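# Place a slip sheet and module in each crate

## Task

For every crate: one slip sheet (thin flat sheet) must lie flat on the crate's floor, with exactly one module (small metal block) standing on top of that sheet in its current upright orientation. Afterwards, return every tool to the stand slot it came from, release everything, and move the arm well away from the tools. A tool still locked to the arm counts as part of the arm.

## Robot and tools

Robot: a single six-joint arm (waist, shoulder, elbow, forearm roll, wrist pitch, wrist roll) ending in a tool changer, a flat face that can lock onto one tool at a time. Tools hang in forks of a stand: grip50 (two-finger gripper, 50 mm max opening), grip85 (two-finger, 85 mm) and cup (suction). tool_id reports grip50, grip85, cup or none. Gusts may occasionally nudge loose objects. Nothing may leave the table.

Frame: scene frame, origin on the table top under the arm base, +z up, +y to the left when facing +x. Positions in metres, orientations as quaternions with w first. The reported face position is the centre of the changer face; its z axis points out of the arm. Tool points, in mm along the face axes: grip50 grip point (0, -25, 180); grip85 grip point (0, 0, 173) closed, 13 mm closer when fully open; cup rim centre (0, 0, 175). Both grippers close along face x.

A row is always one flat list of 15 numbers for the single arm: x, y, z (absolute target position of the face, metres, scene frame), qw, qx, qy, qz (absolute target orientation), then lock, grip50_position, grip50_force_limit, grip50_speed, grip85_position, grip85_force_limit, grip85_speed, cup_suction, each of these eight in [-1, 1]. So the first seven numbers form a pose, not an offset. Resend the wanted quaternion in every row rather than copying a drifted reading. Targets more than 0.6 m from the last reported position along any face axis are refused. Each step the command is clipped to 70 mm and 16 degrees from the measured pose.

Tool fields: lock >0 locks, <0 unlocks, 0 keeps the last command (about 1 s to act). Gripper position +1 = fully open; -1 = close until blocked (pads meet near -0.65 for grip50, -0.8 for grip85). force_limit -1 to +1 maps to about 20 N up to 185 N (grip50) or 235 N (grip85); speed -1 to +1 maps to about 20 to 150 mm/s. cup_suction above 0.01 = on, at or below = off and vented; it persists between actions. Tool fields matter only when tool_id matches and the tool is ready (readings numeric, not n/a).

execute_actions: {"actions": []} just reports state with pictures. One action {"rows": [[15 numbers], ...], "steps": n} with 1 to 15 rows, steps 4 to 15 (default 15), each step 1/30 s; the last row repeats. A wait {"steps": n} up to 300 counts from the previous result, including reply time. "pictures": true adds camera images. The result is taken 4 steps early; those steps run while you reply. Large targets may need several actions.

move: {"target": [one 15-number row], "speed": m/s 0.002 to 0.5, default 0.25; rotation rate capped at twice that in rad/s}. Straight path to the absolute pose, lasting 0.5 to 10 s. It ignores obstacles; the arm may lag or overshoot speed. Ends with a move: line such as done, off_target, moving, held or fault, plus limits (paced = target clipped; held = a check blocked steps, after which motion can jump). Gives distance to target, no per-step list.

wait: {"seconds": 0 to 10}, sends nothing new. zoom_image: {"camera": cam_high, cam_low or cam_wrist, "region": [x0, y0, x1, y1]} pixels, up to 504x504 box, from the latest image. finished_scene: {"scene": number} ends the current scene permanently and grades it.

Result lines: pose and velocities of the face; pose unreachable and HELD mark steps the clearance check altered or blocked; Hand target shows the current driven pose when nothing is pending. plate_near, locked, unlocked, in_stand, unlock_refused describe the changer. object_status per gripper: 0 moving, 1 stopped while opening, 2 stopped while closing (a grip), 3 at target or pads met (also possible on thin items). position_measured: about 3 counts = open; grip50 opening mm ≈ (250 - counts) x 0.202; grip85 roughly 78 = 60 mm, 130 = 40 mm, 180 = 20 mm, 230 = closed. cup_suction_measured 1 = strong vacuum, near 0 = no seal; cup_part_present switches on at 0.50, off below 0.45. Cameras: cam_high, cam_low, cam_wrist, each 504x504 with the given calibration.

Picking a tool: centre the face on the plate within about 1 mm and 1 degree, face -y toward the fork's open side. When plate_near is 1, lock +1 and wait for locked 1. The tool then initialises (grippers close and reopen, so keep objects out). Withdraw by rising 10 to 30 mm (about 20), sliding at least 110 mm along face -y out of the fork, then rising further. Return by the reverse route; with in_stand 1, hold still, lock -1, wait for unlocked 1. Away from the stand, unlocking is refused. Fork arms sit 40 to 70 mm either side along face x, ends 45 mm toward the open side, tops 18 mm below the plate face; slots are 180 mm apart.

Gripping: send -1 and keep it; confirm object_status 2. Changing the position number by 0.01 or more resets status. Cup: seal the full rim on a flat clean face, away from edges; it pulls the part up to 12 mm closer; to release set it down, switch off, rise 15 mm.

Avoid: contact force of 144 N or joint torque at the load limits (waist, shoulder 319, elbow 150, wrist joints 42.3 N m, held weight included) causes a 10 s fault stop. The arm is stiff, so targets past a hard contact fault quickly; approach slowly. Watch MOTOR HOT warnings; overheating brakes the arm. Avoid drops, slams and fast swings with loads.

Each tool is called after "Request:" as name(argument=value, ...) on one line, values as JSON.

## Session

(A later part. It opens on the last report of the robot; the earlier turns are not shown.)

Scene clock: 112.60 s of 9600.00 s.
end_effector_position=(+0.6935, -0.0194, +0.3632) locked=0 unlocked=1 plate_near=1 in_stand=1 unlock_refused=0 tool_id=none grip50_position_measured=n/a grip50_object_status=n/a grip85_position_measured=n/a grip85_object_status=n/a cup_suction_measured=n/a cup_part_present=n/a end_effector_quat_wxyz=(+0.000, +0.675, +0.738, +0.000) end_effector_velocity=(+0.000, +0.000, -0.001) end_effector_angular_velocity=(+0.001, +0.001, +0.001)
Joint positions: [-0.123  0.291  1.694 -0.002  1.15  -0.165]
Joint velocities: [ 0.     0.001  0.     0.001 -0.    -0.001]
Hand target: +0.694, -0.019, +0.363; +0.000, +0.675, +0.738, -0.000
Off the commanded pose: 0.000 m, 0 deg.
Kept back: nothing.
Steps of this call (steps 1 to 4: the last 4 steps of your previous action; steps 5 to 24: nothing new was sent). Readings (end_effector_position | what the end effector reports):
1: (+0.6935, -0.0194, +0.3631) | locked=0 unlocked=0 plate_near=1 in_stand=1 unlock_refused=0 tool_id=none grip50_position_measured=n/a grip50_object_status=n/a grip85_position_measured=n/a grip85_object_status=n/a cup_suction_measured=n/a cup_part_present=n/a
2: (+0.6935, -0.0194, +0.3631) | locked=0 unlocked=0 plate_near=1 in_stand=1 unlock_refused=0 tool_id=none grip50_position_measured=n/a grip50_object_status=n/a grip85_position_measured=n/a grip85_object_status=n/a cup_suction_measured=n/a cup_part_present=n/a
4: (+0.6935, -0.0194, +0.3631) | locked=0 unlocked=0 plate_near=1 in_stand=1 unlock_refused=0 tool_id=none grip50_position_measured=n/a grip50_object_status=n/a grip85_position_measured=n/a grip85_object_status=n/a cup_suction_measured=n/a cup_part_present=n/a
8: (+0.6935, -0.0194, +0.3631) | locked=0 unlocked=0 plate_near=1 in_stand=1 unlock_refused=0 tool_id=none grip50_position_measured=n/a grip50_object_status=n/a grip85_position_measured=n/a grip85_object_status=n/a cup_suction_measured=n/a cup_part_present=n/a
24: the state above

Request:
move(target=[0.6935,-0.0194,0.395,0,0.6748,0.7380,0,0,1,0,0,1,0,0,0], speed=0.04)

Request:
move(target=[0.42,-0.05,0.46,0,0.6748,0.7380,0,0,1,0,0,1,0,0,0], speed=0.25)

Scene clock: 113.87 s of 9600.00 s.
end_effector_position=(+0.6934, -0.0194, +0.3950) locked=0 unlocked=1 plate_near=0 in_stand=0 unlock_refused=0 tool_id=none grip50_position_measured=n/a grip50_object_status=n/a grip85_position_measured=n/a grip85_object_status=n/a cup_suction_measured=n/a cup_part_present=n/a end_effector_quat_wxyz=(-0.000, +0.675, +0.738, +0.000) end_effector_velocity=(+0.000, -0.001, +0.000) end_effector_angular_velocity=(-0.001, -0.000, -0.001)
Joint positions: [-0.123  0.271  1.659 -0.002  1.205 -0.165]
Joint velocities: [-0.     0.    -0.    -0.001 -0.     0.001]
Hand target: +0.693, -0.019, +0.395; -0.000, +0.675, +0.738, +0.000
Off the commanded pose: 0.000 m, 0 deg.
Kept back: nothing.
move: done
camera_calibration (this result's frames):
cam_wrist: T_world_to_cam=[[-0.0559978, 0.996566, 0.06099, 0.0379599], [0.954205, 0.0354381, 0.297047, -0.723896], [0.293866, 0.0748309, -0.952913, 0.228886], [0, 0, 0, 1]] pos_world=[0.625609, -0.0293038, 0.430824]

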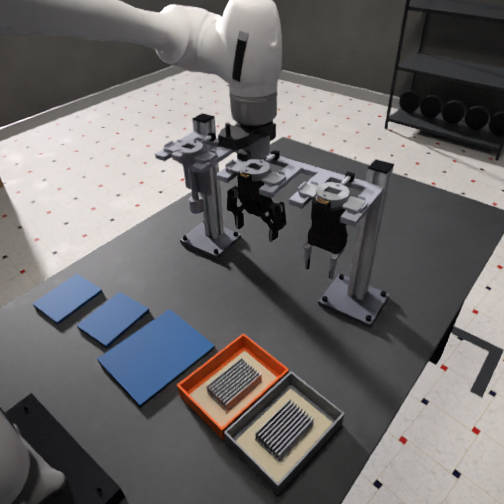

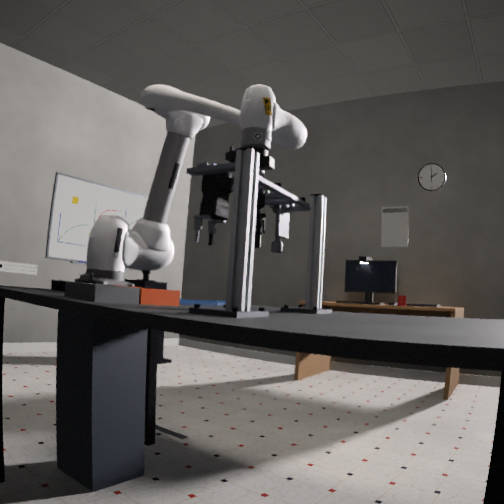

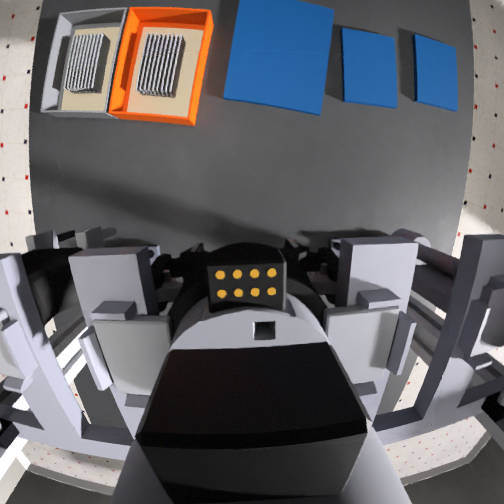

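Scene clock: 115.37 s of 9600.00 s.
end_effector_position=(+0.4199, -0.0499, +0.4596) locked=0 unlocked=1 plate_near=0 in_stand=0 unlock_refused=0 tool_id=none grip50_position_measured=n/a grip50_object_status=n/a grip85_position_measured=n/a grip85_object_status=n/a cup_suction_measured=n/a cup_part_present=n/a end_effector_quat_wxyz=(+0.000, +0.675, +0.738, -0.000) end_effector_velocity=(-0.000, +0.000, -0.000) end_effector_angular_velocity=(+0.001, +0.001, +0.000)
Joint positions: [-0.245 -0.199  2.031 -0.001  1.303 -0.288]
Joint velocities: [-0.    -0.     0.     0.001  0.001 -0.001]
Hand target: +0.420, -0.050, +0.460; +0.000, +0.675, +0.738, -0.000
Off the commanded pose: 0.000 m, 0 deg.
Kept back: nothing.
move: done
camera_calibration (this result's frames):
cam_wrist: T_world_to_cam=[[-0.056115, 0.996575, 0.0607417, 0.0491974], [0.9542, 0.0356241, 0.297041, -0.481009], [0.29386, 0.0746281, -0.952931, 0.373087], [0, 0, 0, 1]] pos_world=[0.352104, -0.0597362, 0.495417]

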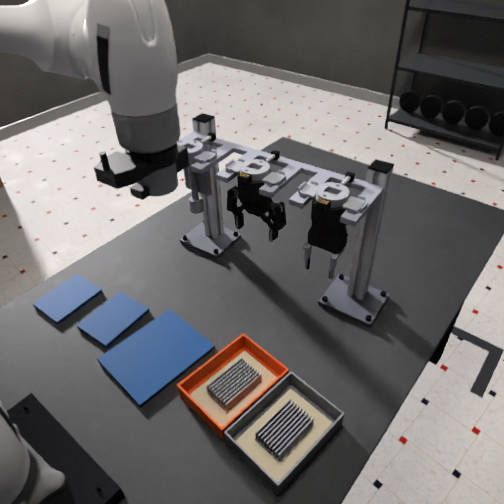

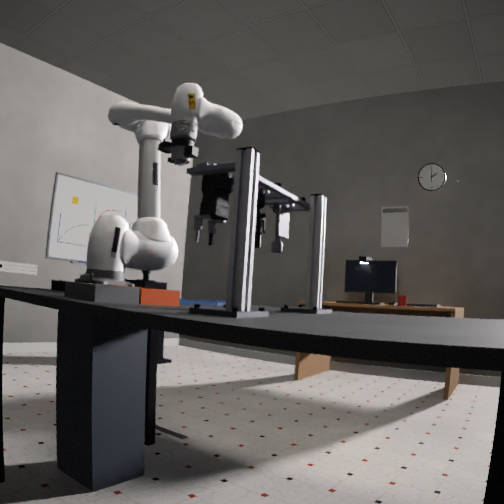

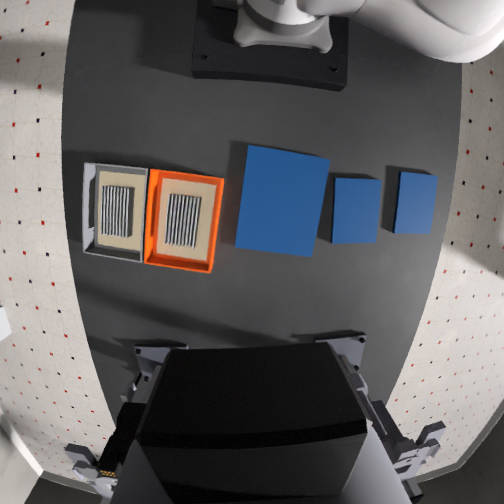

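Request:
zoom_image(camera="cam_wrist", region=[70, 150, 240, 285])

Region (70, 150, 240, 285) of cam_wrist's 504x504 image, scaled by 2.965, with more detail than that image has; it fills the top 400 rows of this view, and the rest is white.

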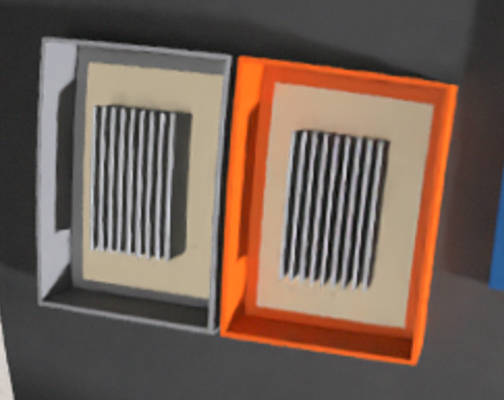

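Both crates have a sheet lying flat with a module standing on it. The tools are back in their slots and the arm is clear.

Request:
finished_scene(scene=2)

The scene is finished: the task was done.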